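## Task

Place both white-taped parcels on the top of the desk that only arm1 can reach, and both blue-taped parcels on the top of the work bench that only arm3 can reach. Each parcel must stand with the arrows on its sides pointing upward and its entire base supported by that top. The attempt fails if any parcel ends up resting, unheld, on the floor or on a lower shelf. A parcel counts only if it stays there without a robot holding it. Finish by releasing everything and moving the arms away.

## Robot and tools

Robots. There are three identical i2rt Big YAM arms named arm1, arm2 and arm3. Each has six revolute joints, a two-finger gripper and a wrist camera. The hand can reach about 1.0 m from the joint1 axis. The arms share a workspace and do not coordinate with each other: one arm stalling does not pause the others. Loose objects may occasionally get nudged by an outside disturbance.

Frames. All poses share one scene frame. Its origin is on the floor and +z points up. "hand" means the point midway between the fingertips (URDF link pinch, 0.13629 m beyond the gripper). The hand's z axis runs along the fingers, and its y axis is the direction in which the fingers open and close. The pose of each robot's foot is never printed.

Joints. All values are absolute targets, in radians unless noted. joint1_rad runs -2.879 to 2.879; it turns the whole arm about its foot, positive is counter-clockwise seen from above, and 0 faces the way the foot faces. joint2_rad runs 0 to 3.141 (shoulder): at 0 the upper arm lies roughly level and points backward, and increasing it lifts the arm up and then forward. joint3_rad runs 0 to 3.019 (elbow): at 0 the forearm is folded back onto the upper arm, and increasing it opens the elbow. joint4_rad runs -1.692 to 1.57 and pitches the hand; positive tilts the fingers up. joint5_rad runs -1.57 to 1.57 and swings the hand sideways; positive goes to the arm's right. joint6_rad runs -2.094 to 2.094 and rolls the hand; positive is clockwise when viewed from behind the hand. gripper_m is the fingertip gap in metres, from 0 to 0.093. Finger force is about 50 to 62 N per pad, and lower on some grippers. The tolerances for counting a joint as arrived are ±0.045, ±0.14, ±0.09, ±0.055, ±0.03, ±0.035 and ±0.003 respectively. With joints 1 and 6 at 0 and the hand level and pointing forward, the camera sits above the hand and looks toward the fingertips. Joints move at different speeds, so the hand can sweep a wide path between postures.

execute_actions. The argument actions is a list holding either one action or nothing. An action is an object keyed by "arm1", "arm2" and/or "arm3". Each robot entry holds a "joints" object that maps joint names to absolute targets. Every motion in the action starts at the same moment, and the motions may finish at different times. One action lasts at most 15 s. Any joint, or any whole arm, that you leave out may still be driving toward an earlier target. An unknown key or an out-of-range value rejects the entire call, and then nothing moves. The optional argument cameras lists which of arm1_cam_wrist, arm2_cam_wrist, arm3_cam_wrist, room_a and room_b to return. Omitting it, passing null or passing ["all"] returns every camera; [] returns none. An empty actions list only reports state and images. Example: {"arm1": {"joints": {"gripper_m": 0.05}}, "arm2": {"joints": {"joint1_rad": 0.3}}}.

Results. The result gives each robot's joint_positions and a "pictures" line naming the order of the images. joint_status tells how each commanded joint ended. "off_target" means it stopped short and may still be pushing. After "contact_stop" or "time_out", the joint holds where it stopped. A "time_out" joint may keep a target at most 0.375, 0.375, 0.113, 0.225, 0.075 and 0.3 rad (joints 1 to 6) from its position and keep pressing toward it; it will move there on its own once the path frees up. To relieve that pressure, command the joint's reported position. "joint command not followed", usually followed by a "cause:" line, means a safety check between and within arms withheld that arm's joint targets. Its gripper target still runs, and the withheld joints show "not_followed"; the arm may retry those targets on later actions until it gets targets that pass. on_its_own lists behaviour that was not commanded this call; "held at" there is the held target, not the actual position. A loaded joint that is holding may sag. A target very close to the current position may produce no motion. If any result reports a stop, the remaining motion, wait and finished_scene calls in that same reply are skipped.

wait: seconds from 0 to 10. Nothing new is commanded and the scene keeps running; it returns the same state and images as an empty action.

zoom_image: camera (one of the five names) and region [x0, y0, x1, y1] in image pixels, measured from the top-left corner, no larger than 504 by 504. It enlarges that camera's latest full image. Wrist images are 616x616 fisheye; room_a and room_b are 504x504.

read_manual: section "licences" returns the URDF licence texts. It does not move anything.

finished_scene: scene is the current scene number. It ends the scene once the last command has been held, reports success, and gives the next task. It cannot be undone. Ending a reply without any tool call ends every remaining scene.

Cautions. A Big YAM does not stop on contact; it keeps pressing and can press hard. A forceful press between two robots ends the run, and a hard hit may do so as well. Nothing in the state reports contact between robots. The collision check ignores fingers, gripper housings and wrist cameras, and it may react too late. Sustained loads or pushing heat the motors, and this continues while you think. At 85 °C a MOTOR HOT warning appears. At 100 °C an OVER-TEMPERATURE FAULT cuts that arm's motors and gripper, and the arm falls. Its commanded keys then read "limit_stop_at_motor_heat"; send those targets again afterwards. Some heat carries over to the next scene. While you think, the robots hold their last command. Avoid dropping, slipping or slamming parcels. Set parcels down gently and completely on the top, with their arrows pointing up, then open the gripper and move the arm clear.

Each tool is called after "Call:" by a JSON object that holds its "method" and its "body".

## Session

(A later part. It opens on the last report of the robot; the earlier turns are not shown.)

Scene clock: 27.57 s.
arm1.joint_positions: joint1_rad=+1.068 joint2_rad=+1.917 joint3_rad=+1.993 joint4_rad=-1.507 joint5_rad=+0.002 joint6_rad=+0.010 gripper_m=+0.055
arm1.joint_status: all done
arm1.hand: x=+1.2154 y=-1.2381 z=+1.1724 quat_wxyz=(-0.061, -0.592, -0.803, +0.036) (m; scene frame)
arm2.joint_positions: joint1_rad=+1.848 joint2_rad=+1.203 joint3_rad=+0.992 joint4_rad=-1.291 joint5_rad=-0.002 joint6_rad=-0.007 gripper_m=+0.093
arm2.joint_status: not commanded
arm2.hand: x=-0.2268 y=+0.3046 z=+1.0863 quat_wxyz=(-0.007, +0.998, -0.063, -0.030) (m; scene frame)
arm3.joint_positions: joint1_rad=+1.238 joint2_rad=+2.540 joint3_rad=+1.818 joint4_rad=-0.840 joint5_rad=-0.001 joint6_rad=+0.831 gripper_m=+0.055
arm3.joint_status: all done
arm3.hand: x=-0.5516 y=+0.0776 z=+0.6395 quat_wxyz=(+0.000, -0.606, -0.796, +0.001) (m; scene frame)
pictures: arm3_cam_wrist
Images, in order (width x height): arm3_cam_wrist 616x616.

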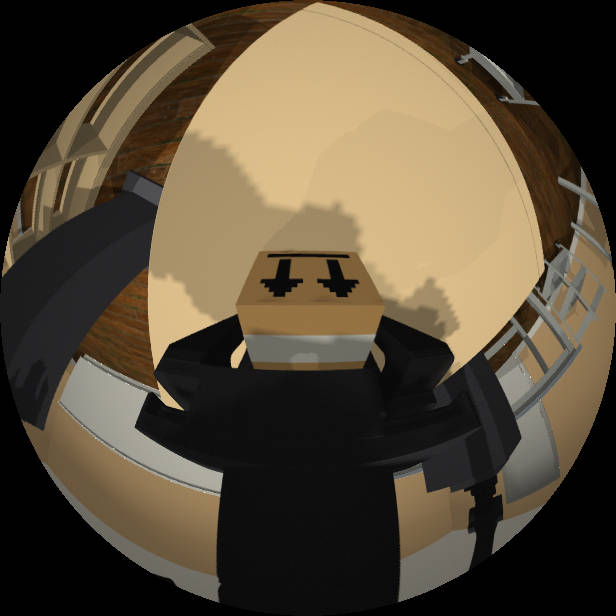

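Call:
{"method": "execute_actions", "body": {"actions": [{"arm1":{"joints":{"joint2_rad":2.5}},"arm3":{"joints":{"joint2_rad":2.525,"gripper_m":0.093}}}], "cameras": []}}

Call:
{"method": "execute_actions", "body": {"actions": [{"arm1":{"joints":{"joint2_rad":2.57}},"arm3":{"joints":{"joint2_rad":2.3,"joint4_rad":-1.04}},"arm2":{"joints":{"joint1_rad":2.253}}}], "cameras": []}}

Call:
{"method": "execute_actions", "body": {"actions": [{"arm1":{"joints":{"joint2_rad":2.61}},"arm3":{"joints":{"joint1_rad":2.045,"joint2_rad":2.4,"joint3_rad":1.94,"joint6_rad":0.63}}}], "cameras": ["arm3_cam_wrist","arm1_cam_wrist"]}}

Call:
{"method": "execute_actions", "body": {"actions": [{"arm2":{"joints":{"joint2_rad":2.505,"joint3_rad":1.93,"joint4_rad":-0.935}}}], "cameras": ["arm2_cam_wrist","room_b"]}}

Scene clock: 29.83 s.
arm1.joint_positions: joint1_rad=+1.068 joint2_rad=+2.527 joint3_rad=+2.013 joint4_rad=-1.509 joint5_rad=+0.002 joint6_rad=+0.010 gripper_m=+0.055
arm1.joint_status: all done
arm1.hand: x=+1.2109 y=-1.2048 z=+0.8076 quat_wxyz=(+0.177, -0.577, -0.786, -0.136) (m; scene frame)
arm2.joint_positions: joint1_rad=+1.848 joint2_rad=+1.203 joint3_rad=+0.992 joint4_rad=-1.291 joint5_rad=-0.002 joint6_rad=-0.007 gripper_m=+0.093
arm2.joint_status: not commanded
arm2.hand: x=-0.2268 y=+0.3046 z=+1.0863 quat_wxyz=(-0.007, +0.998, -0.063, -0.030) (m; scene frame)
arm3.joint_positions: joint1_rad=+1.238 joint2_rad=+2.540 joint3_rad=+1.818 joint4_rad=-0.840 joint5_rad=-0.001 joint6_rad=+0.831 gripper_m=+0.093
arm3.joint_status: all done
arm3.hand: x=-0.5516 y=+0.0776 z=+0.6395 quat_wxyz=(+0.000, -0.606, -0.796, +0.001) (m; scene frame)
pictures: none
No camera images: the call's "cameras" was empty. Leave "cameras" out to get every camera's image.

Scene clock: 31.20 s.
arm1.joint_positions: joint1_rad=+1.068 joint2_rad=+2.574 joint3_rad=+2.013 joint4_rad=-1.509 joint5_rad=+0.002 joint6_rad=+0.010 gripper_m=+0.055
arm1.joint_status: all done
arm1.hand: x=+1.2076 y=-1.1931 z=+0.7810 quat_wxyz=(+0.196, -0.573, -0.781, -0.150) (m; scene frame)
arm2.joint_positions: joint1_rad=+2.254 joint2_rad=+1.203 joint3_rad=+0.992 joint4_rad=-1.291 joint5_rad=+0.000 joint6_rad=-0.006 gripper_m=+0.093
arm2.joint_status: all done
arm2.hand: x=-0.2174 y=+0.1680 z=+1.0850 quat_wxyz=(+0.000, +0.990, +0.139, -0.029) (m; scene frame)
arm3.joint_positions: joint1_rad=+1.238 joint2_rad=+2.300 joint3_rad=+1.818 joint4_rad=-1.027 joint5_rad=-0.001 joint6_rad=+0.831 gripper_m=+0.093
arm3.joint_status: all done
arm3.hand: x=-0.5347 y=+0.0696 z=+0.7937 quat_wxyz=(-0.026, -0.605, -0.795, -0.004) (m; scene frame)
pictures: none
No camera images: the call's "cameras" was empty. Leave "cameras" out to get every camera's image.

Scene clock: 33.07 s.
arm1.joint_positions: joint1_rad=+1.068 joint2_rad=+2.609 joint3_rad=+2.014 joint4_rad=-1.510 joint5_rad=+0.002 joint6_rad=+0.009 gripper_m=+0.055
arm1.joint_status: all done
arm1.hand: x=+1.2051 y=-1.1839 z=+0.7618 quat_wxyz=(+0.209, -0.570, -0.778, -0.160) (m; scene frame)
arm2.joint_positions: joint1_rad=+2.254 joint2_rad=+1.203 joint3_rad=+0.992 joint4_rad=-1.291 joint5_rad=+0.000 joint6_rad=-0.006 gripper_m=+0.093
arm2.joint_status: not commanded
arm2.hand: x=-0.2174 y=+0.1680 z=+1.0850 quat_wxyz=(+0.000, +0.990, +0.139, -0.029) (m; scene frame)
arm3.joint_positions: joint1_rad=+2.037 joint2_rad=+2.410 joint3_rad=+1.905 joint4_rad=-1.029 joint5_rad=-0.002 joint6_rad=+0.639 gripper_m=+0.093
arm3.joint_status: all done
arm3.hand: x=-0.4853 y=+0.6010 z=+0.7508 quat_wxyz=(-0.010, -0.154, -0.988, -0.009) (m; scene frame)
pictures: arm1_cam_wrist, arm3_cam_wrist
Images, in order (width x height): arm1_cam_wrist 616x616, arm3_cam_wrist 616x616.

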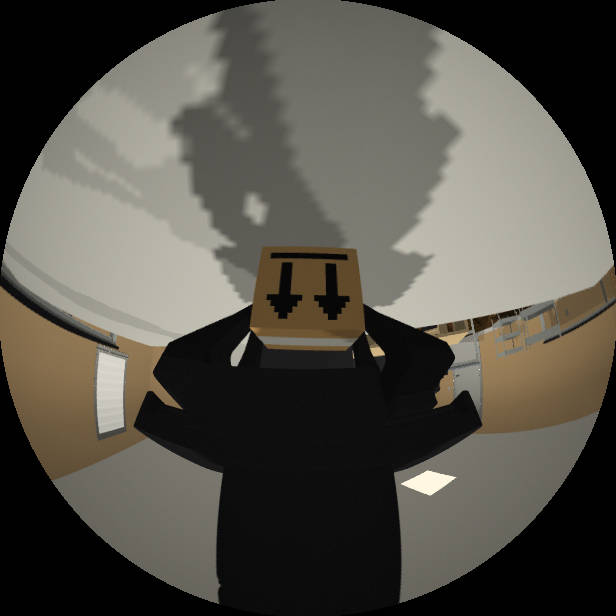

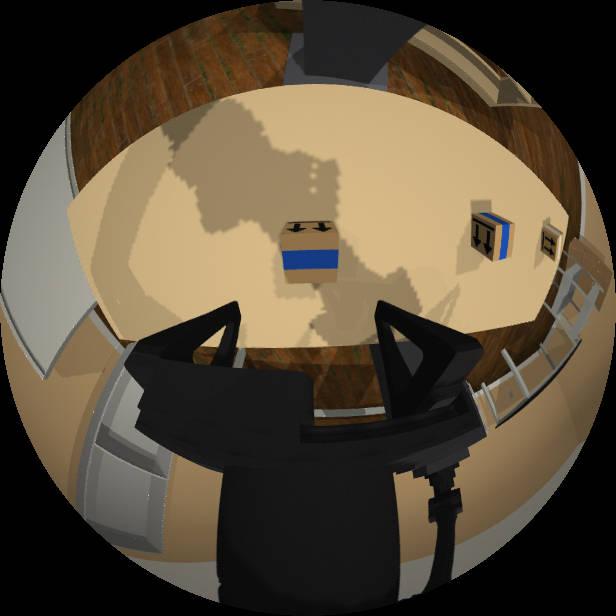

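Scene clock: 35.10 s.
arm1.joint_positions: joint1_rad=+1.068 joint2_rad=+2.609 joint3_rad=+2.014 joint4_rad=-1.510 joint5_rad=+0.002 joint6_rad=+0.009 gripper_m=+0.055
arm1.joint_status: not commanded
arm1.hand: x=+1.2051 y=-1.1839 z=+0.7618 quat_wxyz=(+0.209, -0.570, -0.778, -0.160) (m; scene frame)
arm2.joint_positions: joint1_rad=+2.254 joint2_rad=+2.518 joint3_rad=+1.895 joint4_rad=-0.939 joint5_rad=+0.000 joint6_rad=-0.006 gripper_m=+0.093
arm2.joint_status: all done
arm2.hand: x=-0.5436 y=+0.0793 z=+0.7265 quat_wxyz=(-0.003, +0.990, +0.139, +0.000) (m; scene frame)
arm3.joint_positions: joint1_rad=+2.037 joint2_rad=+2.410 joint3_rad=+1.905 joint4_rad=-1.029 joint5_rad=-0.002 joint6_rad=+0.639 gripper_m=+0.093
arm3.joint_status: not commanded
arm3.hand: x=-0.4853 y=+0.6010 z=+0.7508 quat_wxyz=(-0.010, -0.154, -0.988, -0.009) (m; scene frame)
pictures: arm2_cam_wrist, room_b
Images, in order (width x height): arm2_cam_wrist 616x616, room_b 504x504.

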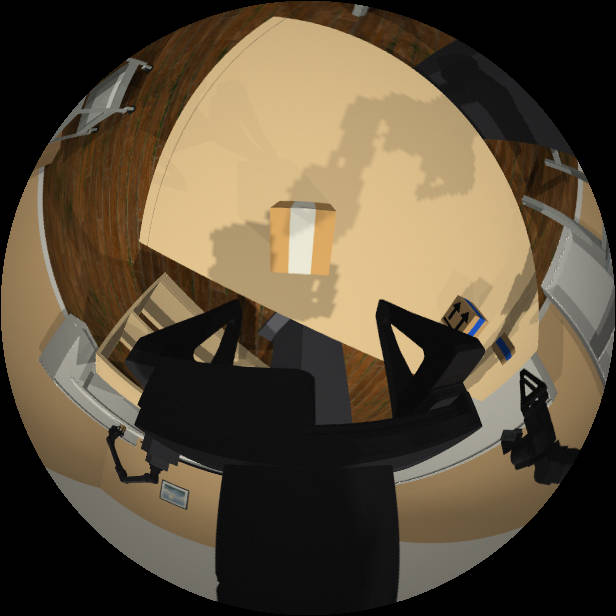

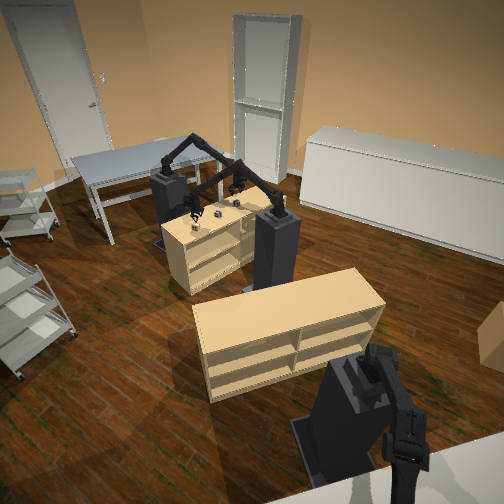

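Call:
{"method": "execute_actions", "body": {"actions": [{"arm1":{"joints":{"joint2_rad":2.645,"joint4_rad":-1.47}},"arm2":{"joints":{"joint1_rad":2.262,"joint2_rad":2.73,"joint3_rad":2.12,"joint4_rad":-0.895,"joint6_rad":0.05}},"arm3":{"joints":{"joint2_rad":2.56,"joint4_rad":-0.89}}}], "cameras": ["arm2_cam_wrist","arm3_cam_wrist"]}}

Scene clock: 36.60 s.
arm1.joint_positions: joint1_rad=+1.068 joint2_rad=+2.610 joint3_rad=+2.014 joint4_rad=-1.507 joint5_rad=+0.002 joint6_rad=+0.008 gripper_m=+0.055
arm1.joint_status: all done
arm1.hand: x=+1.2051 y=-1.1841 z=+0.7608 quat_wxyz=(+0.209, -0.570, -0.779, -0.159) (m; scene frame)
arm2.joint_positions: joint1_rad=+2.257 joint2_rad=+2.744 joint3_rad=+2.089 joint4_rad=-0.903 joint5_rad=+0.001 joint6_rad=+0.043 gripper_m=+0.093
arm2.joint_status: all done
arm2.hand: x=-0.5636 y=+0.0726 z=+0.6344 quat_wxyz=(-0.004, +0.993, +0.116, -0.002) (m; scene frame)
arm3.joint_positions: joint1_rad=+2.037 joint2_rad=+2.574 joint3_rad=+1.912 joint4_rad=-0.903 joint5_rad=-0.002 joint6_rad=+0.641 gripper_m=+0.093
arm3.joint_status: all done
arm3.hand: x=-0.4977 y=+0.5974 z=+0.6449 quat_wxyz=(+0.003, -0.155, -0.988, -0.002) (m; scene frame)
pictures: arm2_cam_wrist, arm3_cam_wrist
Images, in order (width x height): arm2_cam_wrist 616x616, arm3_cam_wrist 616x616.

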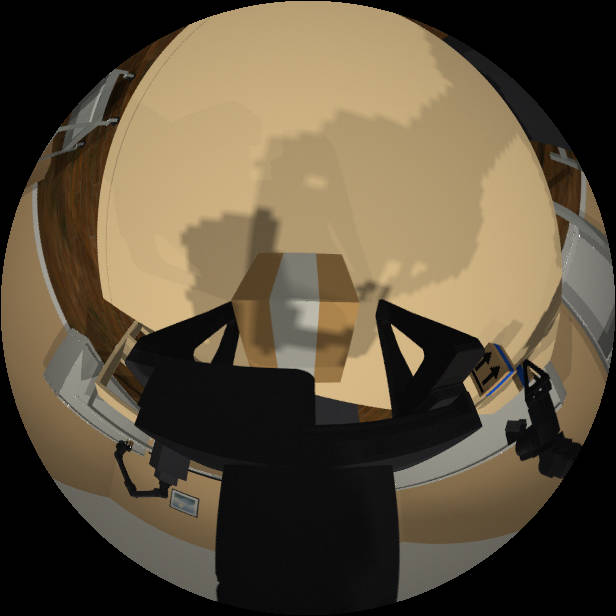

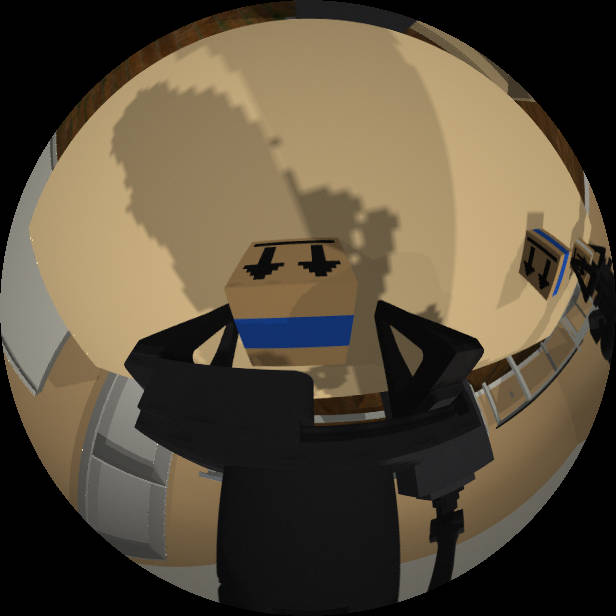

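Call:
{"method": "execute_actions", "body": {"actions": [{"arm1":{"joints":{"joint2_rad":2.59,"gripper_m":0.093}},"arm2":{"joints":{"joint1_rad":2.275,"joint4_rad":-0.94}},"arm3":{"joints":{"joint1_rad":2.053,"joint6_rad":0.59}}}], "cameras": []}}

Call:
{"method": "execute_actions", "body": {"actions": [{"arm1":{"joints":{"joint2_rad":2.1}},"arm2":{"joints":{"gripper_m":0.03}},"arm3":{"joints":{"gripper_m":0.03}}}]}}

Scene clock: 38.47 s.
arm1.joint_positions: joint1_rad=+1.068 joint2_rad=+2.610 joint3_rad=+2.014 joint4_rad=-1.483 joint5_rad=+0.002 joint6_rad=+0.008 gripper_m=+0.093
arm1.joint_status: all done
arm1.hand: x=+1.2068 y=-1.1892 z=+0.7579 quat_wxyz=(+0.199, -0.572, -0.781, -0.152) (m; scene frame)
arm2.joint_positions: joint1_rad=+2.272 joint2_rad=+2.744 joint3_rad=+2.089 joint4_rad=-0.926 joint5_rad=+0.001 joint6_rad=+0.043 gripper_m=+0.093
arm2.joint_status: all done
arm2.hand: x=-0.5553 y=+0.0645 z=+0.6344 quat_wxyz=(-0.006, +0.992, +0.123, +0.010) (m; scene frame)
arm3.joint_positions: joint1_rad=+2.045 joint2_rad=+2.574 joint3_rad=+1.912 joint4_rad=-0.903 joint5_rad=-0.002 joint6_rad=+0.602 gripper_m=+0.093
arm3.joint_status: all done
arm3.hand: x=-0.4995 y=+0.6026 z=+0.6449 quat_wxyz=(+0.003, -0.132, -0.991, -0.002) (m; scene frame)
pictures: none
No camera images: the call's "cameras" was empty. Leave "cameras" out to get every camera's image.

Scene clock: 40.50 s.
arm1.joint_positions: joint1_rad=+1.068 joint2_rad=+2.114 joint3_rad=+2.032 joint4_rad=-1.478 joint5_rad=+0.002 joint6_rad=+0.008 gripper_m=+0.093
arm1.joint_status: all done
arm1.hand: x=+1.2263 y=-1.2662 z=+1.0654 quat_wxyz=(-0.009, -0.592, -0.806, -0.002) (m; scene frame)
arm2.joint_positions: joint1_rad=+2.272 joint2_rad=+2.744 joint3_rad=+2.089 joint4_rad=-0.927 joint5_rad=+0.000 joint6_rad=+0.043 gripper_m=+0.049
arm2.joint_status: gripper_m off_target (ended at +0.049, target +0.030)
arm2.hand: x=-0.5552 y=+0.0644 z=+0.6344 quat_wxyz=(-0.005, +0.992, +0.123, +0.010) (m; scene frame)
arm3.joint_positions: joint1_rad=+2.045 joint2_rad=+2.574 joint3_rad=+1.912 joint4_rad=-0.903 joint5_rad=-0.002 joint6_rad=+0.601 gripper_m=+0.049
arm3.joint_status: gripper_m off_target (ended at +0.049, target +0.030)
arm3.hand: x=-0.4995 y=+0.6025 z=+0.6449 quat_wxyz=(+0.003, -0.131, -0.991, -0.002) (m; scene frame)
pictures: arm1_cam_wrist, arm2_cam_wrist, arm3_cam_wrist, room_a, room_b
Images, in order (width x height): arm1_cam_wrist 616x616, arm2_cam_wrist 616x616, arm3_cam_wrist 616x616, room_a 504x504, room_b 504x504.

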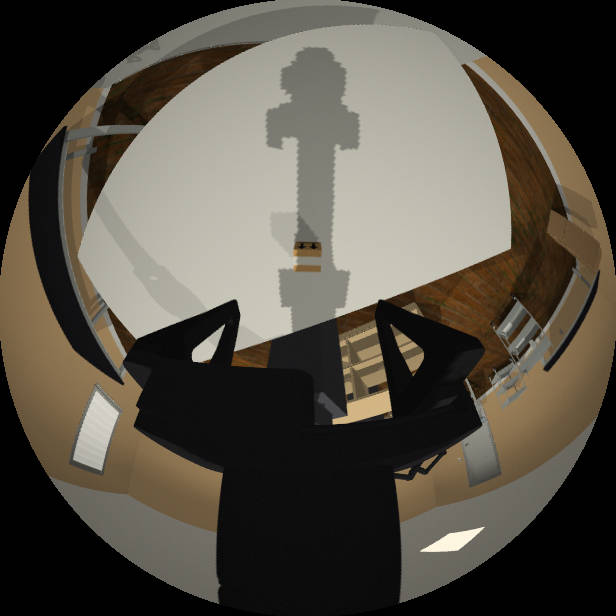

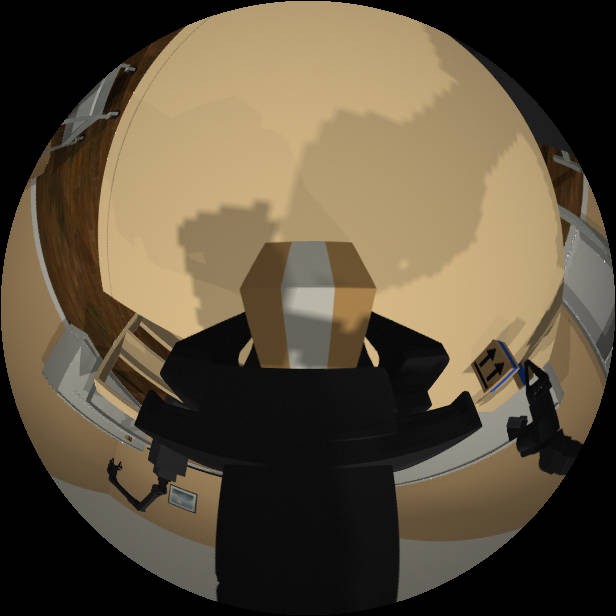

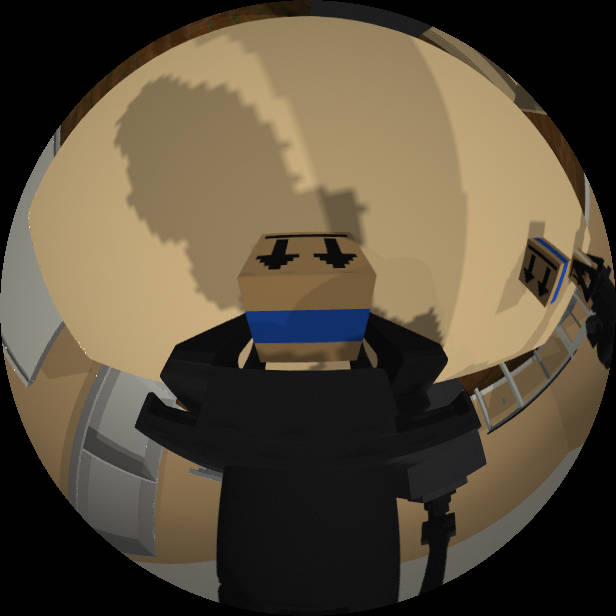

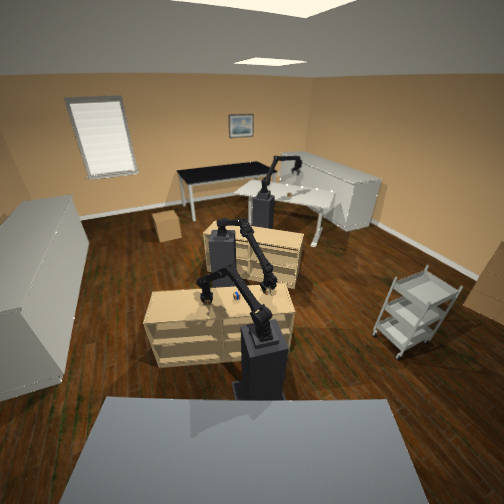

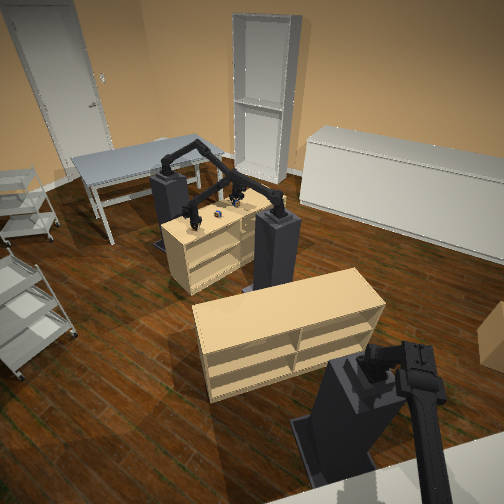

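Call:
{"method": "execute_actions", "body": {"actions": [{"arm1":{"joints":{"joint1_rad":-1.0,"joint2_rad":1.7,"joint3_rad":1.6,"joint4_rad":-1.45}},"arm2":{"joints":{"joint2_rad":2.2,"joint3_rad":1.9,"joint4_rad":-1.2}},"arm3":{"joints":{"joint2_rad":2.05,"joint3_rad":1.75,"joint4_rad":-1.2}}}], "cameras": []}}

Call:
{"method": "execute_actions", "body": {"actions": [{"arm2":{"joints":{"joint2_rad":1.5,"joint3_rad":1.1,"joint4_rad":-1.15}},"arm3":{"joints":{"joint2_rad":1.5,"joint3_rad":1.1,"joint4_rad":-1.15}}}], "cameras": []}}

Call:
{"method": "execute_actions", "body": {"actions": [{"arm2":{"joints":{"joint1_rad":-1.71,"joint6_rad":0.43}},"arm3":{"joints":{"joint1_rad":-1.95,"joint6_rad":0}}}], "cameras": []}}

Call:
{"method": "execute_actions", "body": {"actions": [{"arm2":{"joints":{"joint2_rad":2.45,"joint3_rad":2.07,"joint4_rad":-1.0}},"arm3":{"joints":{"joint2_rad":2.1,"joint3_rad":1.75,"joint4_rad":-1.07}}}]}}

Scene clock: 43.17 s.
arm1.joint_positions: joint1_rad=-1.007 joint2_rad=+1.711 joint3_rad=+1.592 joint4_rad=-1.454 joint5_rad=+0.001 joint6_rad=+0.008 gripper_m=+0.093
arm1.joint_status: all done
arm1.hand: x=+0.5142 y=-0.5378 z=+1.1194 quat_wxyz=(+0.003, -0.995, +0.101, -0.009) (m; scene frame)
arm2.joint_positions: joint1_rad=+2.272 joint2_rad=+2.215 joint3_rad=+1.883 joint4_rad=-1.189 joint5_rad=+0.000 joint6_rad=+0.043 gripper_m=+0.049
arm2.joint_status: all done
arm2.hand: x=-0.5379 y=+0.0675 z=+0.9209 quat_wxyz=(+0.000, +0.992, +0.123, -0.020) (m; scene frame)
arm3.joint_positions: joint1_rad=+2.045 joint2_rad=+2.065 joint3_rad=+1.732 joint4_rad=-1.186 joint5_rad=-0.002 joint6_rad=+0.600 gripper_m=+0.049
arm3.joint_status: all done
arm3.hand: x=-0.5393 y=+0.5871 z=+0.9105 quat_wxyz=(-0.017, -0.131, -0.991, -0.012) (m; scene frame)
pictures: none
No camera images: the call's "cameras" was empty. Leave "cameras" out to get every camera's image.

Scene clock: 44.63 s.
arm1.joint_positions: joint1_rad=-1.007 joint2_rad=+1.711 joint3_rad=+1.592 joint4_rad=-1.454 joint5_rad=+0.001 joint6_rad=+0.008 gripper_m=+0.093
arm1.joint_status: not commanded
arm1.hand: x=+0.5142 y=-0.5378 z=+1.1194 quat_wxyz=(+0.003, -0.995, +0.101, -0.009) (m; scene frame)
arm2.joint_positions: joint1_rad=+2.272 joint2_rad=+1.505 joint3_rad=+1.081 joint4_rad=-1.157 joint5_rad=+0.000 joint6_rad=+0.043 gripper_m=+0.049
arm2.joint_status: all done
arm2.hand: x=-0.2833 y=+0.1429 z=+1.0115 quat_wxyz=(-0.005, +0.992, +0.123, +0.010) (m; scene frame)
arm3.joint_positions: joint1_rad=+2.045 joint2_rad=+1.504 joint3_rad=+1.095 joint4_rad=-1.158 joint5_rad=-0.002 joint6_rad=+0.600 gripper_m=+0.049
arm3.joint_status: all done
arm3.hand: x=-0.7456 y=+0.5144 z=+0.9667 quat_wxyz=(+0.004, -0.131, -0.991, -0.002) (m; scene frame)
pictures: none
No camera images: the call's "cameras" was empty. Leave "cameras" out to get every camera's image.

Scene clock: 47.67 s.
arm1.joint_positions: joint1_rad=-1.007 joint2_rad=+1.711 joint3_rad=+1.592 joint4_rad=-1.454 joint5_rad=+0.001 joint6_rad=+0.008 gripper_m=+0.093
arm1.joint_status: not commanded
arm1.hand: x=+0.5142 y=-0.5378 z=+1.1194 quat_wxyz=(+0.003, -0.995, +0.101, -0.009) (m; scene frame)
arm2.joint_positions: joint1_rad=-1.715 joint2_rad=+1.505 joint3_rad=+1.081 joint4_rad=-1.157 joint5_rad=+0.001 joint6_rad=+0.424 gripper_m=+0.049
arm2.joint_status: all done
arm2.hand: x=+0.4587 y=+0.0434 z=+1.0166 quat_wxyz=(+0.004, -0.470, -0.883, -0.006) (m; scene frame)
arm3.joint_positions: joint1_rad=-1.953 joint2_rad=+1.504 joint3_rad=+1.095 joint4_rad=-1.158 joint5_rad=+0.001 joint6_rad=+0.010 gripper_m=+0.049
arm3.joint_status: all done
arm3.hand: x=-1.4984 y=+0.5834 z=+0.9749 quat_wxyz=(+0.000, -0.965, +0.262, +0.007) (m; scene frame)
pictures: none
No camera images: the call's "cameras" was empty. Leave "cameras" out to get every camera's image.

Scene clock: 49.47 s.
arm1.joint_positions: joint1_rad=-1.007 joint2_rad=+1.711 joint3_rad=+1.592 joint4_rad=-1.454 joint5_rad=+0.001 joint6_rad=+0.008 gripper_m=+0.093
arm1.joint_status: not commanded
arm1.hand: x=+0.5142 y=-0.5378 z=+1.1194 quat_wxyz=(+0.003, -0.995, +0.101, -0.009) (m; scene frame)
arm2.joint_positions: joint1_rad=-1.715 joint2_rad=+2.474 joint3_rad=+2.023 joint4_rad=-1.007 joint5_rad=+0.001 joint6_rad=+0.424 gripper_m=+0.049
arm2.joint_status: all done
arm2.hand: x=+0.7342 y=-0.1241 z=+0.8076 quat_wxyz=(-0.057, -0.469, -0.881, -0.002) (m; scene frame)
arm3.joint_positions: joint1_rad=-1.953 joint2_rad=+2.121 joint3_rad=+1.690 joint4_rad=-1.079 joint5_rad=+0.001 joint6_rad=+0.010 gripper_m=+0.049
arm3.joint_status: all done
arm3.hand: x=-1.6941 y=+0.6948 z=+0.8749 quat_wxyz=(+0.007, -0.965, +0.261, +0.035) (m; scene frame)
pictures: arm1_cam_wrist, arm2_cam_wrist, arm3_cam_wrist, room_a, room_b
Images, in order (width x height): arm1_cam_wrist 616x616, arm2_cam_wrist 616x616, arm3_cam_wrist 616x616, room_a 504x504, room_b 504x504.

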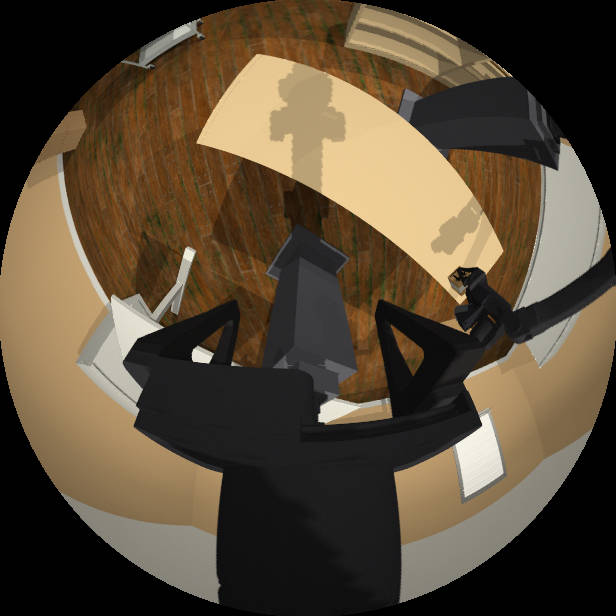

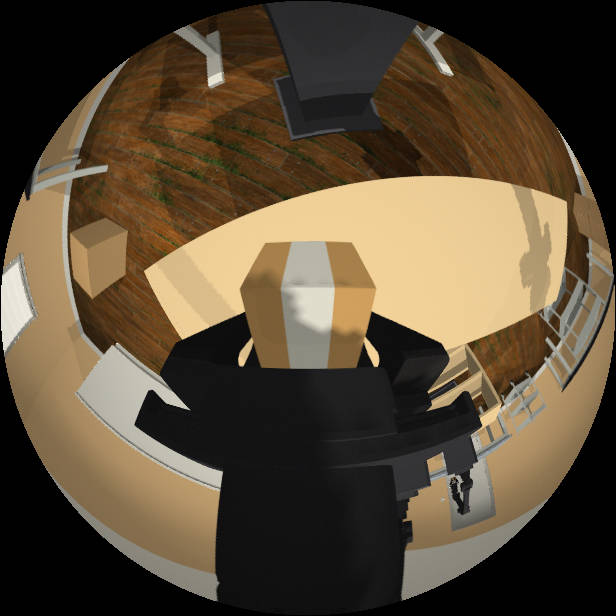

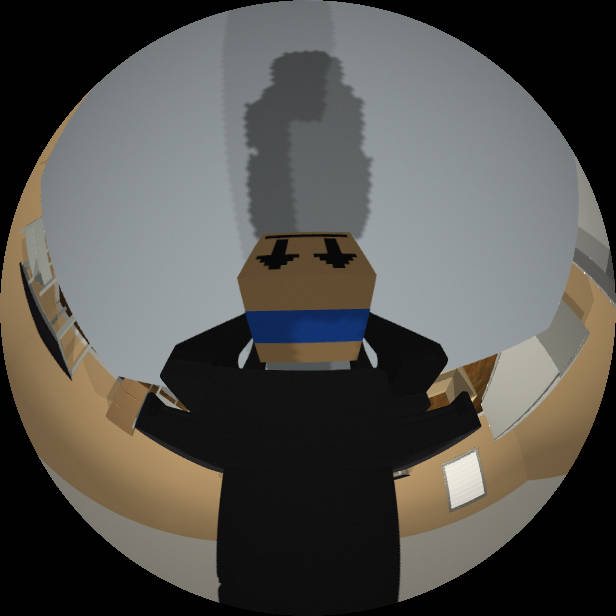

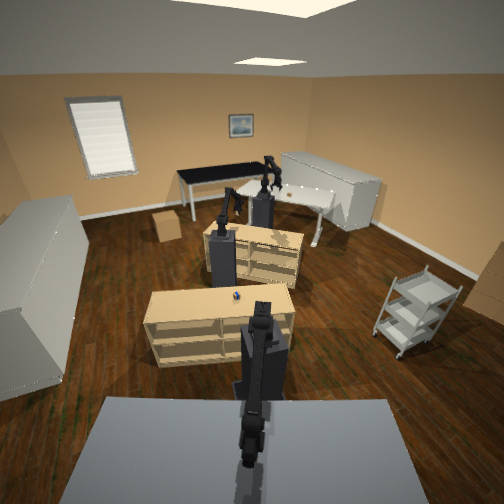

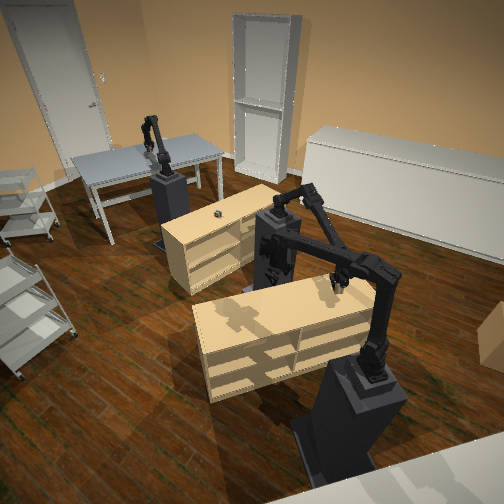

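Call:
{"method": "execute_actions", "body": {"actions": [{"arm1":{"joints":{"joint1_rad":-0.6,"joint2_rad":1.5}},"arm2":{"joints":{"joint1_rad":-1.95,"joint2_rad":2.6,"joint3_rad":2.0,"joint4_rad":-0.93,"joint6_rad":-0.05}},"arm3":{"joints":{"joint2_rad":2.235,"joint4_rad":-1.0}}}], "cameras": ["arm2_cam_wrist","room_b"]}}

Scene clock: 51.70 s.
arm1.joint_positions: joint1_rad=-0.595 joint2_rad=+1.492 joint3_rad=+1.578 joint4_rad=-1.454 joint5_rad=-0.002 joint6_rad=+0.007 gripper_m=+0.093
arm1.joint_status: all done
arm1.hand: x=+0.5451 y=-0.7450 z=+1.2196 quat_wxyz=(-0.011, -0.990, -0.105, +0.092) (m; scene frame)
arm2.joint_positions: joint1_rad=-1.948 joint2_rad=+2.624 joint3_rad=+1.976 joint4_rad=-0.940 joint5_rad=+0.000 joint6_rad=-0.042 gripper_m=+0.049
arm2.joint_status: all done
arm2.hand: x=+0.5953 y=-0.2222 z=+0.6870 quat_wxyz=(+0.006, -0.364, -0.931, -0.010) (m; scene frame)
arm3.joint_positions: joint1_rad=-1.952 joint2_rad=+2.255 joint3_rad=+1.709 joint4_rad=-1.013 joint5_rad=+0.001 joint6_rad=+0.010 gripper_m=+0.049
arm3.joint_status: all done
arm3.hand: x=-1.6981 y=+0.6961 z=+0.7987 quat_wxyz=(+0.001, -0.965, +0.261, +0.011) (m; scene frame)
pictures: arm2_cam_wrist, room_b
Images, in order (width x height): arm2_cam_wrist 616x616, room_b 504x504.

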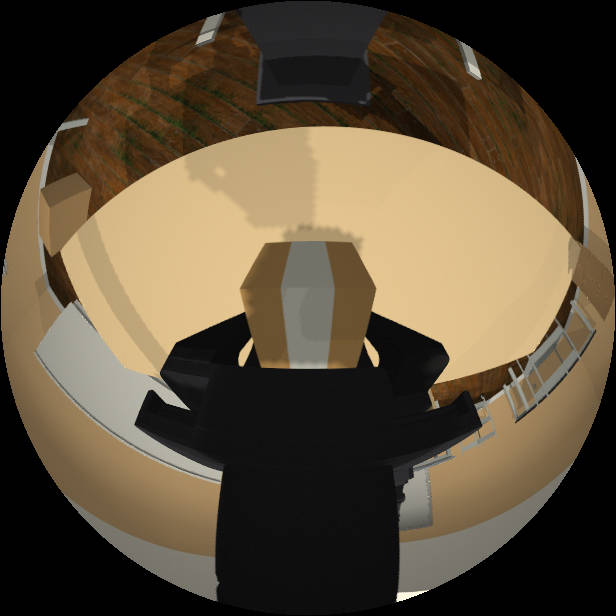

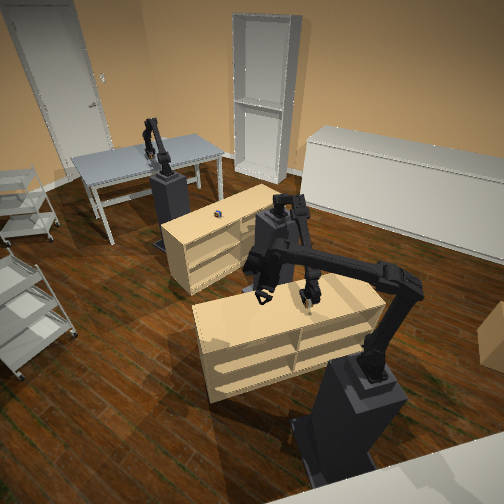

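Call:
{"method": "execute_actions", "body": {"actions": [{"arm2":{"joints":{"joint2_rad":2.65,"joint4_rad":-0.875}},"arm3":{"joints":{"joint2_rad":2.275}}}], "cameras": ["arm2_cam_wrist","arm3_cam_wrist"]}}

Scene clock: 52.70 s.
arm1.joint_positions: joint1_rad=-0.595 joint2_rad=+1.492 joint3_rad=+1.578 joint4_rad=-1.454 joint5_rad=-0.002 joint6_rad=+0.007 gripper_m=+0.093
arm1.joint_status: not commanded
arm1.hand: x=+0.5451 y=-0.7450 z=+1.2196 quat_wxyz=(-0.011, -0.990, -0.105, +0.092) (m; scene frame)
arm2.joint_positions: joint1_rad=-1.948 joint2_rad=+2.652 joint3_rad=+1.976 joint4_rad=-0.891 joint5_rad=+0.000 joint6_rad=-0.043 gripper_m=+0.049
arm2.joint_status: all done
arm2.hand: x=+0.5972 y=-0.2238 z=+0.6690 quat_wxyz=(-0.004, -0.364, -0.931, -0.005) (m; scene frame)
arm3.joint_positions: joint1_rad=-1.952 joint2_rad=+2.259 joint3_rad=+1.709 joint4_rad=-1.013 joint5_rad=+0.001 joint6_rad=+0.010 gripper_m=+0.049
arm3.joint_status: all done
arm3.hand: x=-1.6974 y=+0.6957 z=+0.7961 quat_wxyz=(+0.001, -0.965, +0.261, +0.009) (m; scene frame)
pictures: arm2_cam_wrist, arm3_cam_wrist
Images, in order (width x height): arm2_cam_wrist 616x616, arm3_cam_wrist 616x616.

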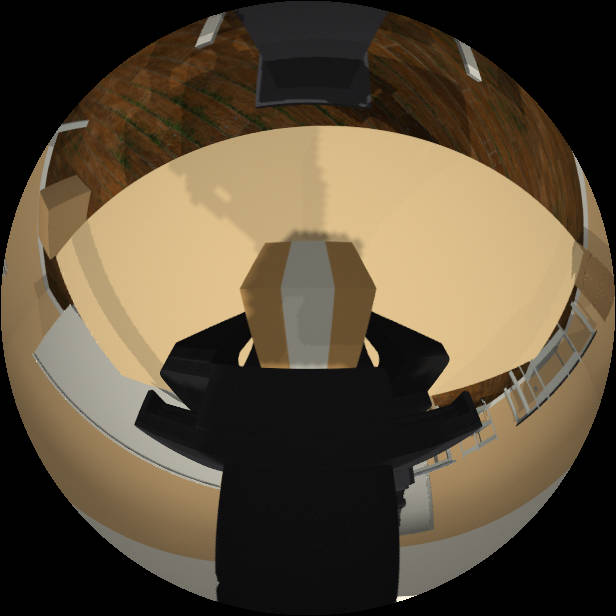

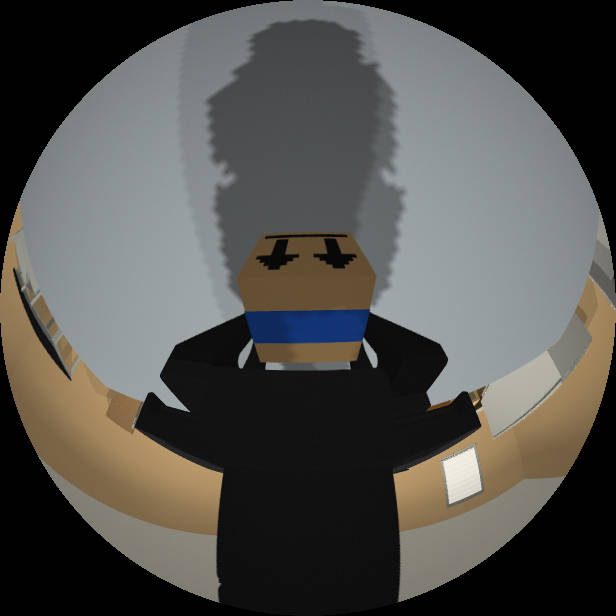

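Call:
{"method": "execute_actions", "body": {"actions": [{"arm2":{"joints":{"joint2_rad":2.69,"joint4_rad":-0.85}},"arm3":{"joints":{"joint2_rad":2.245,"gripper_m":0.093}}}], "cameras": []}}

Call:
{"method": "execute_actions", "body": {"actions": [{"arm2":{"joints":{"joint2_rad":2.715}},"arm3":{"joints":{"joint2_rad":1.8}}}], "cameras": ["arm2_cam_wrist","arm3_cam_wrist"]}}

Scene clock: 53.97 s.
arm1.joint_positions: joint1_rad=-0.595 joint2_rad=+1.492 joint3_rad=+1.578 joint4_rad=-1.454 joint5_rad=-0.002 joint6_rad=+0.007 gripper_m=+0.093
arm1.joint_status: not commanded
arm1.hand: x=+0.5451 y=-0.7450 z=+1.2196 quat_wxyz=(-0.011, -0.990, -0.105, +0.092) (m; scene frame)
arm2.joint_positions: joint1_rad=-1.948 joint2_rad=+2.697 joint3_rad=+1.976 joint4_rad=-0.865 joint5_rad=+0.000 joint6_rad=-0.043 gripper_m=+0.049
arm2.joint_status: all done
arm2.hand: x=+0.5897 y=-0.2157 z=+0.6390 quat_wxyz=(+0.005, -0.364, -0.931, -0.009) (m; scene frame)
arm3.joint_positions: joint1_rad=-1.952 joint2_rad=+2.259 joint3_rad=+1.709 joint4_rad=-1.013 joint5_rad=+0.001 joint6_rad=+0.010 gripper_m=+0.093
arm3.joint_status: all done
arm3.hand: x=-1.6974 y=+0.6957 z=+0.7961 quat_wxyz=(+0.001, -0.965, +0.261, +0.009) (m; scene frame)
pictures: none
No camera images: the call's "cameras" was empty. Leave "cameras" out to get every camera's image.

Scene clock: 55.73 s.
arm1.joint_positions: joint1_rad=-0.595 joint2_rad=+1.492 joint3_rad=+1.578 joint4_rad=-1.454 joint5_rad=-0.002 joint6_rad=+0.007 gripper_m=+0.093
arm1.joint_status: not commanded
arm1.hand: x=+0.5451 y=-0.7450 z=+1.2196 quat_wxyz=(-0.011, -0.990, -0.105, +0.092) (m; scene frame)
arm2.joint_positions: joint1_rad=-1.948 joint2_rad=+2.705 joint3_rad=+1.976 joint4_rad=-0.862 joint5_rad=+0.000 joint6_rad=-0.043 gripper_m=+0.049
arm2.joint_status: all done
arm2.hand: x=+0.5880 y=-0.2139 z=+0.6337 quat_wxyz=(+0.007, -0.363, -0.932, -0.010) (m; scene frame)
arm3.joint_positions: joint1_rad=-1.952 joint2_rad=+1.814 joint3_rad=+1.730 joint4_rad=-1.013 joint5_rad=+0.001 joint6_rad=+0.010 gripper_m=+0.093
arm3.joint_status: all done
arm3.hand: x=-1.7199 y=+0.7099 z=+1.0934 quat_wxyz=(+0.059, -0.937, +0.254, +0.233) (m; scene frame)
pictures: arm2_cam_wrist, arm3_cam_wrist
Images, in order (width x height): arm2_cam_wrist 616x616, arm3_cam_wrist 616x616.

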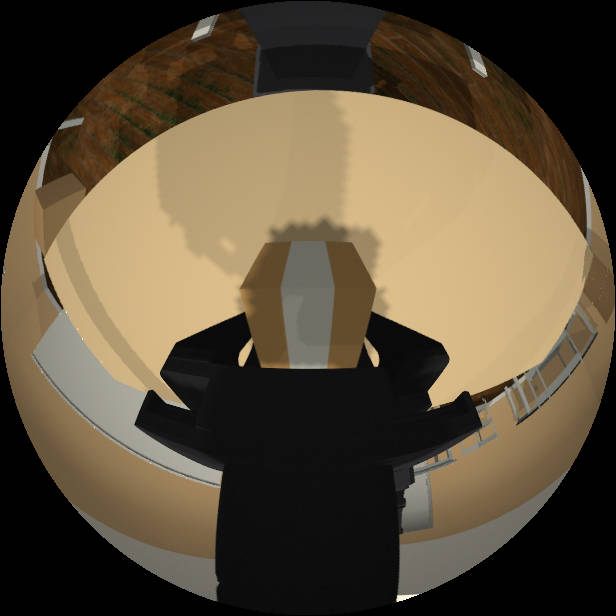

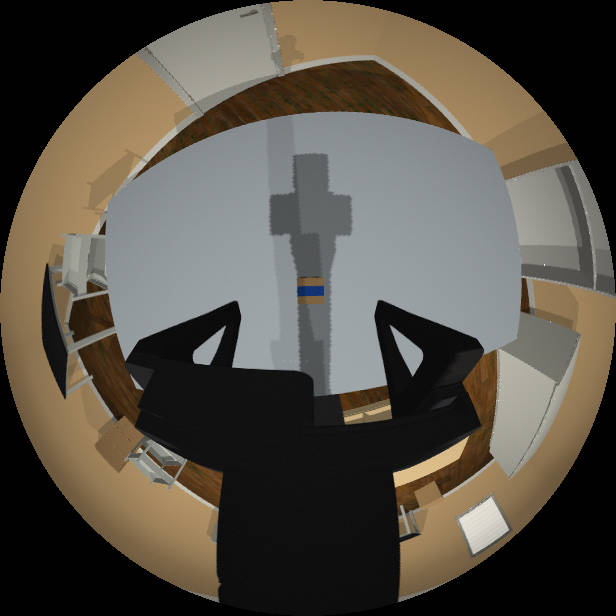

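Call:
{"method": "execute_actions", "body": {"actions": [{"arm2":{"joints":{"joint2_rad":2.69,"gripper_m":0.093}},"arm3":{"joints":{"joint1_rad":0,"joint2_rad":1.6,"joint3_rad":1.2,"joint4_rad":-0.3}}}], "cameras": []}}

Call:
{"method": "execute_actions", "body": {"actions": [{"arm2":{"joints":{"joint2_rad":2.2}},"arm3":{"joints":{"joint1_rad":1.67,"joint2_rad":2.0,"joint3_rad":1.04,"joint4_rad":0.6}}}], "cameras": []}}

Call:
{"method": "execute_actions", "body": {"actions": [{"arm2":{"joints":{"joint1_rad":-0.4,"joint2_rad":1.5,"joint3_rad":1.5,"joint4_rad":-1.3}},"arm3":{"joints":{"joint2_rad":2.36,"joint4_rad":0.92}}}], "cameras": ["arm3_cam_wrist"]}}

Call:
{"method": "execute_actions", "body": {"actions": [{"arm1":{"joints":{"joint1_rad":-1.59,"joint2_rad":2.38,"joint3_rad":1.67,"joint4_rad":-0.8}}}], "cameras": ["arm1_cam_wrist","room_b"]}}

Scene clock: 58.27 s.
arm1.joint_positions: joint1_rad=-0.595 joint2_rad=+1.492 joint3_rad=+1.578 joint4_rad=-1.454 joint5_rad=-0.002 joint6_rad=+0.007 gripper_m=+0.093
arm1.joint_status: not commanded
arm1.hand: x=+0.5451 y=-0.7450 z=+1.2196 quat_wxyz=(-0.011, -0.990, -0.105, +0.092) (m; scene frame)
arm2.joint_positions: joint1_rad=-1.948 joint2_rad=+2.705 joint3_rad=+1.976 joint4_rad=-0.862 joint5_rad=+0.000 joint6_rad=-0.043 gripper_m=+0.093
arm2.joint_status: all done
arm2.hand: x=+0.5881 y=-0.2140 z=+0.6340 quat_wxyz=(+0.007, -0.363, -0.932, -0.010) (m; scene frame)
arm3.joint_positions: joint1_rad=+0.007 joint2_rad=+1.626 joint3_rad=+1.202 joint4_rad=-0.319 joint5_rad=+0.000 joint6_rad=+0.009 gripper_m=+0.093
arm3.joint_status: all done
arm3.hand: x=-1.2202 y=-0.2575 z=+1.0363 quat_wxyz=(-0.263, -0.689, -0.603, +0.304) (m; scene frame)
pictures: none
No camera images: the call's "cameras" was empty. Leave "cameras" out to get every camera's image.

Scene clock: 60.17 s.
arm1.joint_positions: joint1_rad=-0.595 joint2_rad=+1.492 joint3_rad=+1.578 joint4_rad=-1.454 joint5_rad=-0.002 joint6_rad=+0.007 gripper_m=+0.093
arm1.joint_status: not commanded
arm1.hand: x=+0.5451 y=-0.7450 z=+1.2196 quat_wxyz=(-0.011, -0.990, -0.105, +0.092) (m; scene frame)
arm2.joint_positions: joint1_rad=-1.948 joint2_rad=+2.218 joint3_rad=+1.980 joint4_rad=-0.857 joint5_rad=+0.000 joint6_rad=-0.043 gripper_m=+0.093
arm2.joint_status: all done
arm2.hand: x=+0.6660 y=-0.2986 z=+0.9879 quat_wxyz=(-0.217, -0.355, -0.905, +0.089) (m; scene frame)
arm3.joint_positions: joint1_rad=+1.678 joint2_rad=+2.019 joint3_rad=+1.038 joint4_rad=+0.573 joint5_rad=-0.001 joint6_rad=+0.009 gripper_m=+0.093
arm3.joint_status: all done
arm3.hand: x=-0.4538 y=+0.3564 z=+0.8751 quat_wxyz=(-0.545, -0.016, -0.839, +0.005) (m; scene frame)
pictures: none
No camera images: the call's "cameras" was empty. Leave "cameras" out to get every camera's image.

Scene clock: 62.07 s.
arm1.joint_positions: joint1_rad=-0.595 joint2_rad=+1.492 joint3_rad=+1.578 joint4_rad=-1.454 joint5_rad=-0.002 joint6_rad=+0.007 gripper_m=+0.093
arm1.joint_status: not commanded
arm1.hand: x=+0.5451 y=-0.7450 z=+1.2196 quat_wxyz=(-0.011, -0.990, -0.105, +0.092) (m; scene frame)
arm2.joint_positions: joint1_rad=-0.393 joint2_rad=+1.500 joint3_rad=+1.491 joint4_rad=-1.287 joint5_rad=-0.002 joint6_rad=-0.045 gripper_m=+0.093
arm2.joint_status: all done
arm2.hand: x=+0.4771 y=+0.6132 z=+1.1850 quat_wxyz=(-0.133, +0.391, -0.909, -0.052) (m; scene frame)
arm3.joint_positions: joint1_rad=+1.678 joint2_rad=+2.387 joint3_rad=+1.031 joint4_rad=+0.893 joint5_rad=-0.001 joint6_rad=+0.009 gripper_m=+0.093
arm3.joint_status: all done
arm3.hand: x=-0.4953 y=+0.3578 z=+0.7056 quat_wxyz=(-0.521, -0.016, -0.853, +0.004) (m; scene frame)
pictures: arm3_cam_wrist
Images, in order (width x height): arm3_cam_wrist 616x616.

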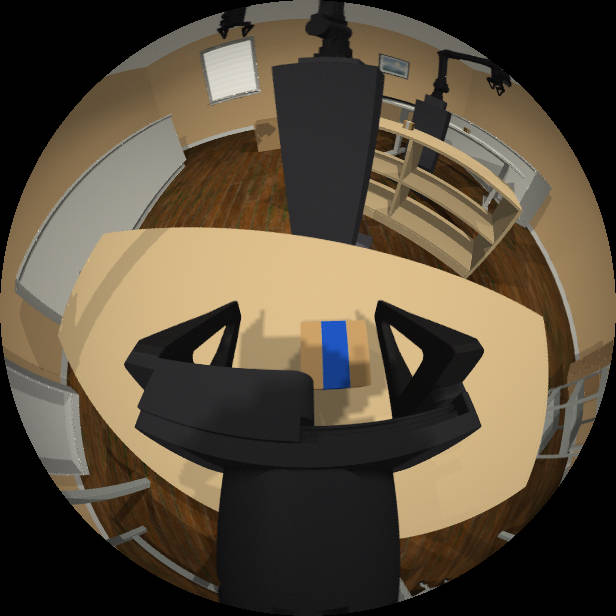

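Scene clock: 63.90 s.
arm1.joint_positions: joint1_rad=-1.584 joint2_rad=+2.415 joint3_rad=+1.641 joint4_rad=-0.814 joint5_rad=+0.001 joint6_rad=+0.007 gripper_m=+0.093
arm1.joint_status: all done
arm1.hand: x=+0.5873 y=-0.2060 z=+0.7350 quat_wxyz=(+0.002, -0.925, +0.379, -0.015) (m; scene frame)
arm2.joint_positions: joint1_rad=-0.393 joint2_rad=+1.500 joint3_rad=+1.491 joint4_rad=-1.287 joint5_rad=-0.002 joint6_rad=-0.045 gripper_m=+0.093
arm2.joint_status: not commanded
arm2.hand: x=+0.4771 y=+0.6132 z=+1.1850 quat_wxyz=(-0.133, +0.391, -0.909, -0.052) (m; scene frame)
arm3.joint_positions: joint1_rad=+1.678 joint2_rad=+2.387 joint3_rad=+1.031 joint4_rad=+0.893 joint5_rad=-0.001 joint6_rad=+0.009 gripper_m=+0.093
arm3.joint_status: not commanded
arm3.hand: x=-0.4953 y=+0.3578 z=+0.7056 quat_wxyz=(-0.521, -0.016, -0.853, +0.004) (m; scene frame)
pictures: arm1_cam_wrist, room_b
Images, in order (width x height): arm1_cam_wrist 616x616, room_b 504x504.

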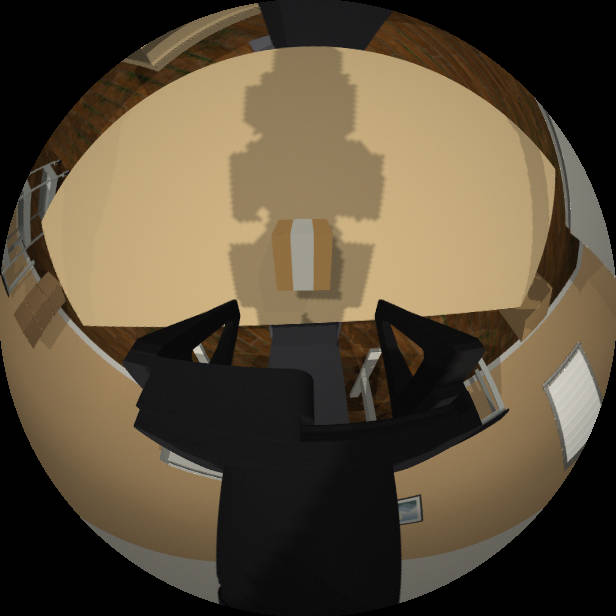

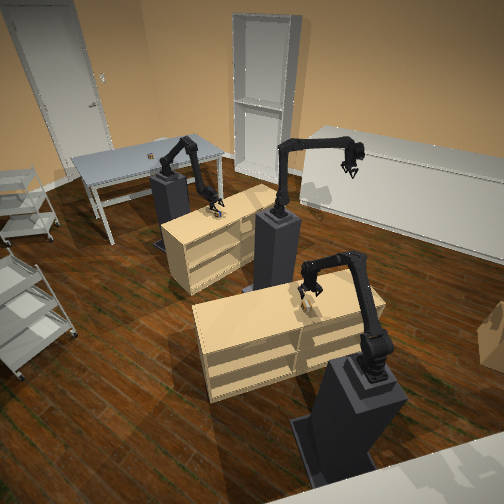

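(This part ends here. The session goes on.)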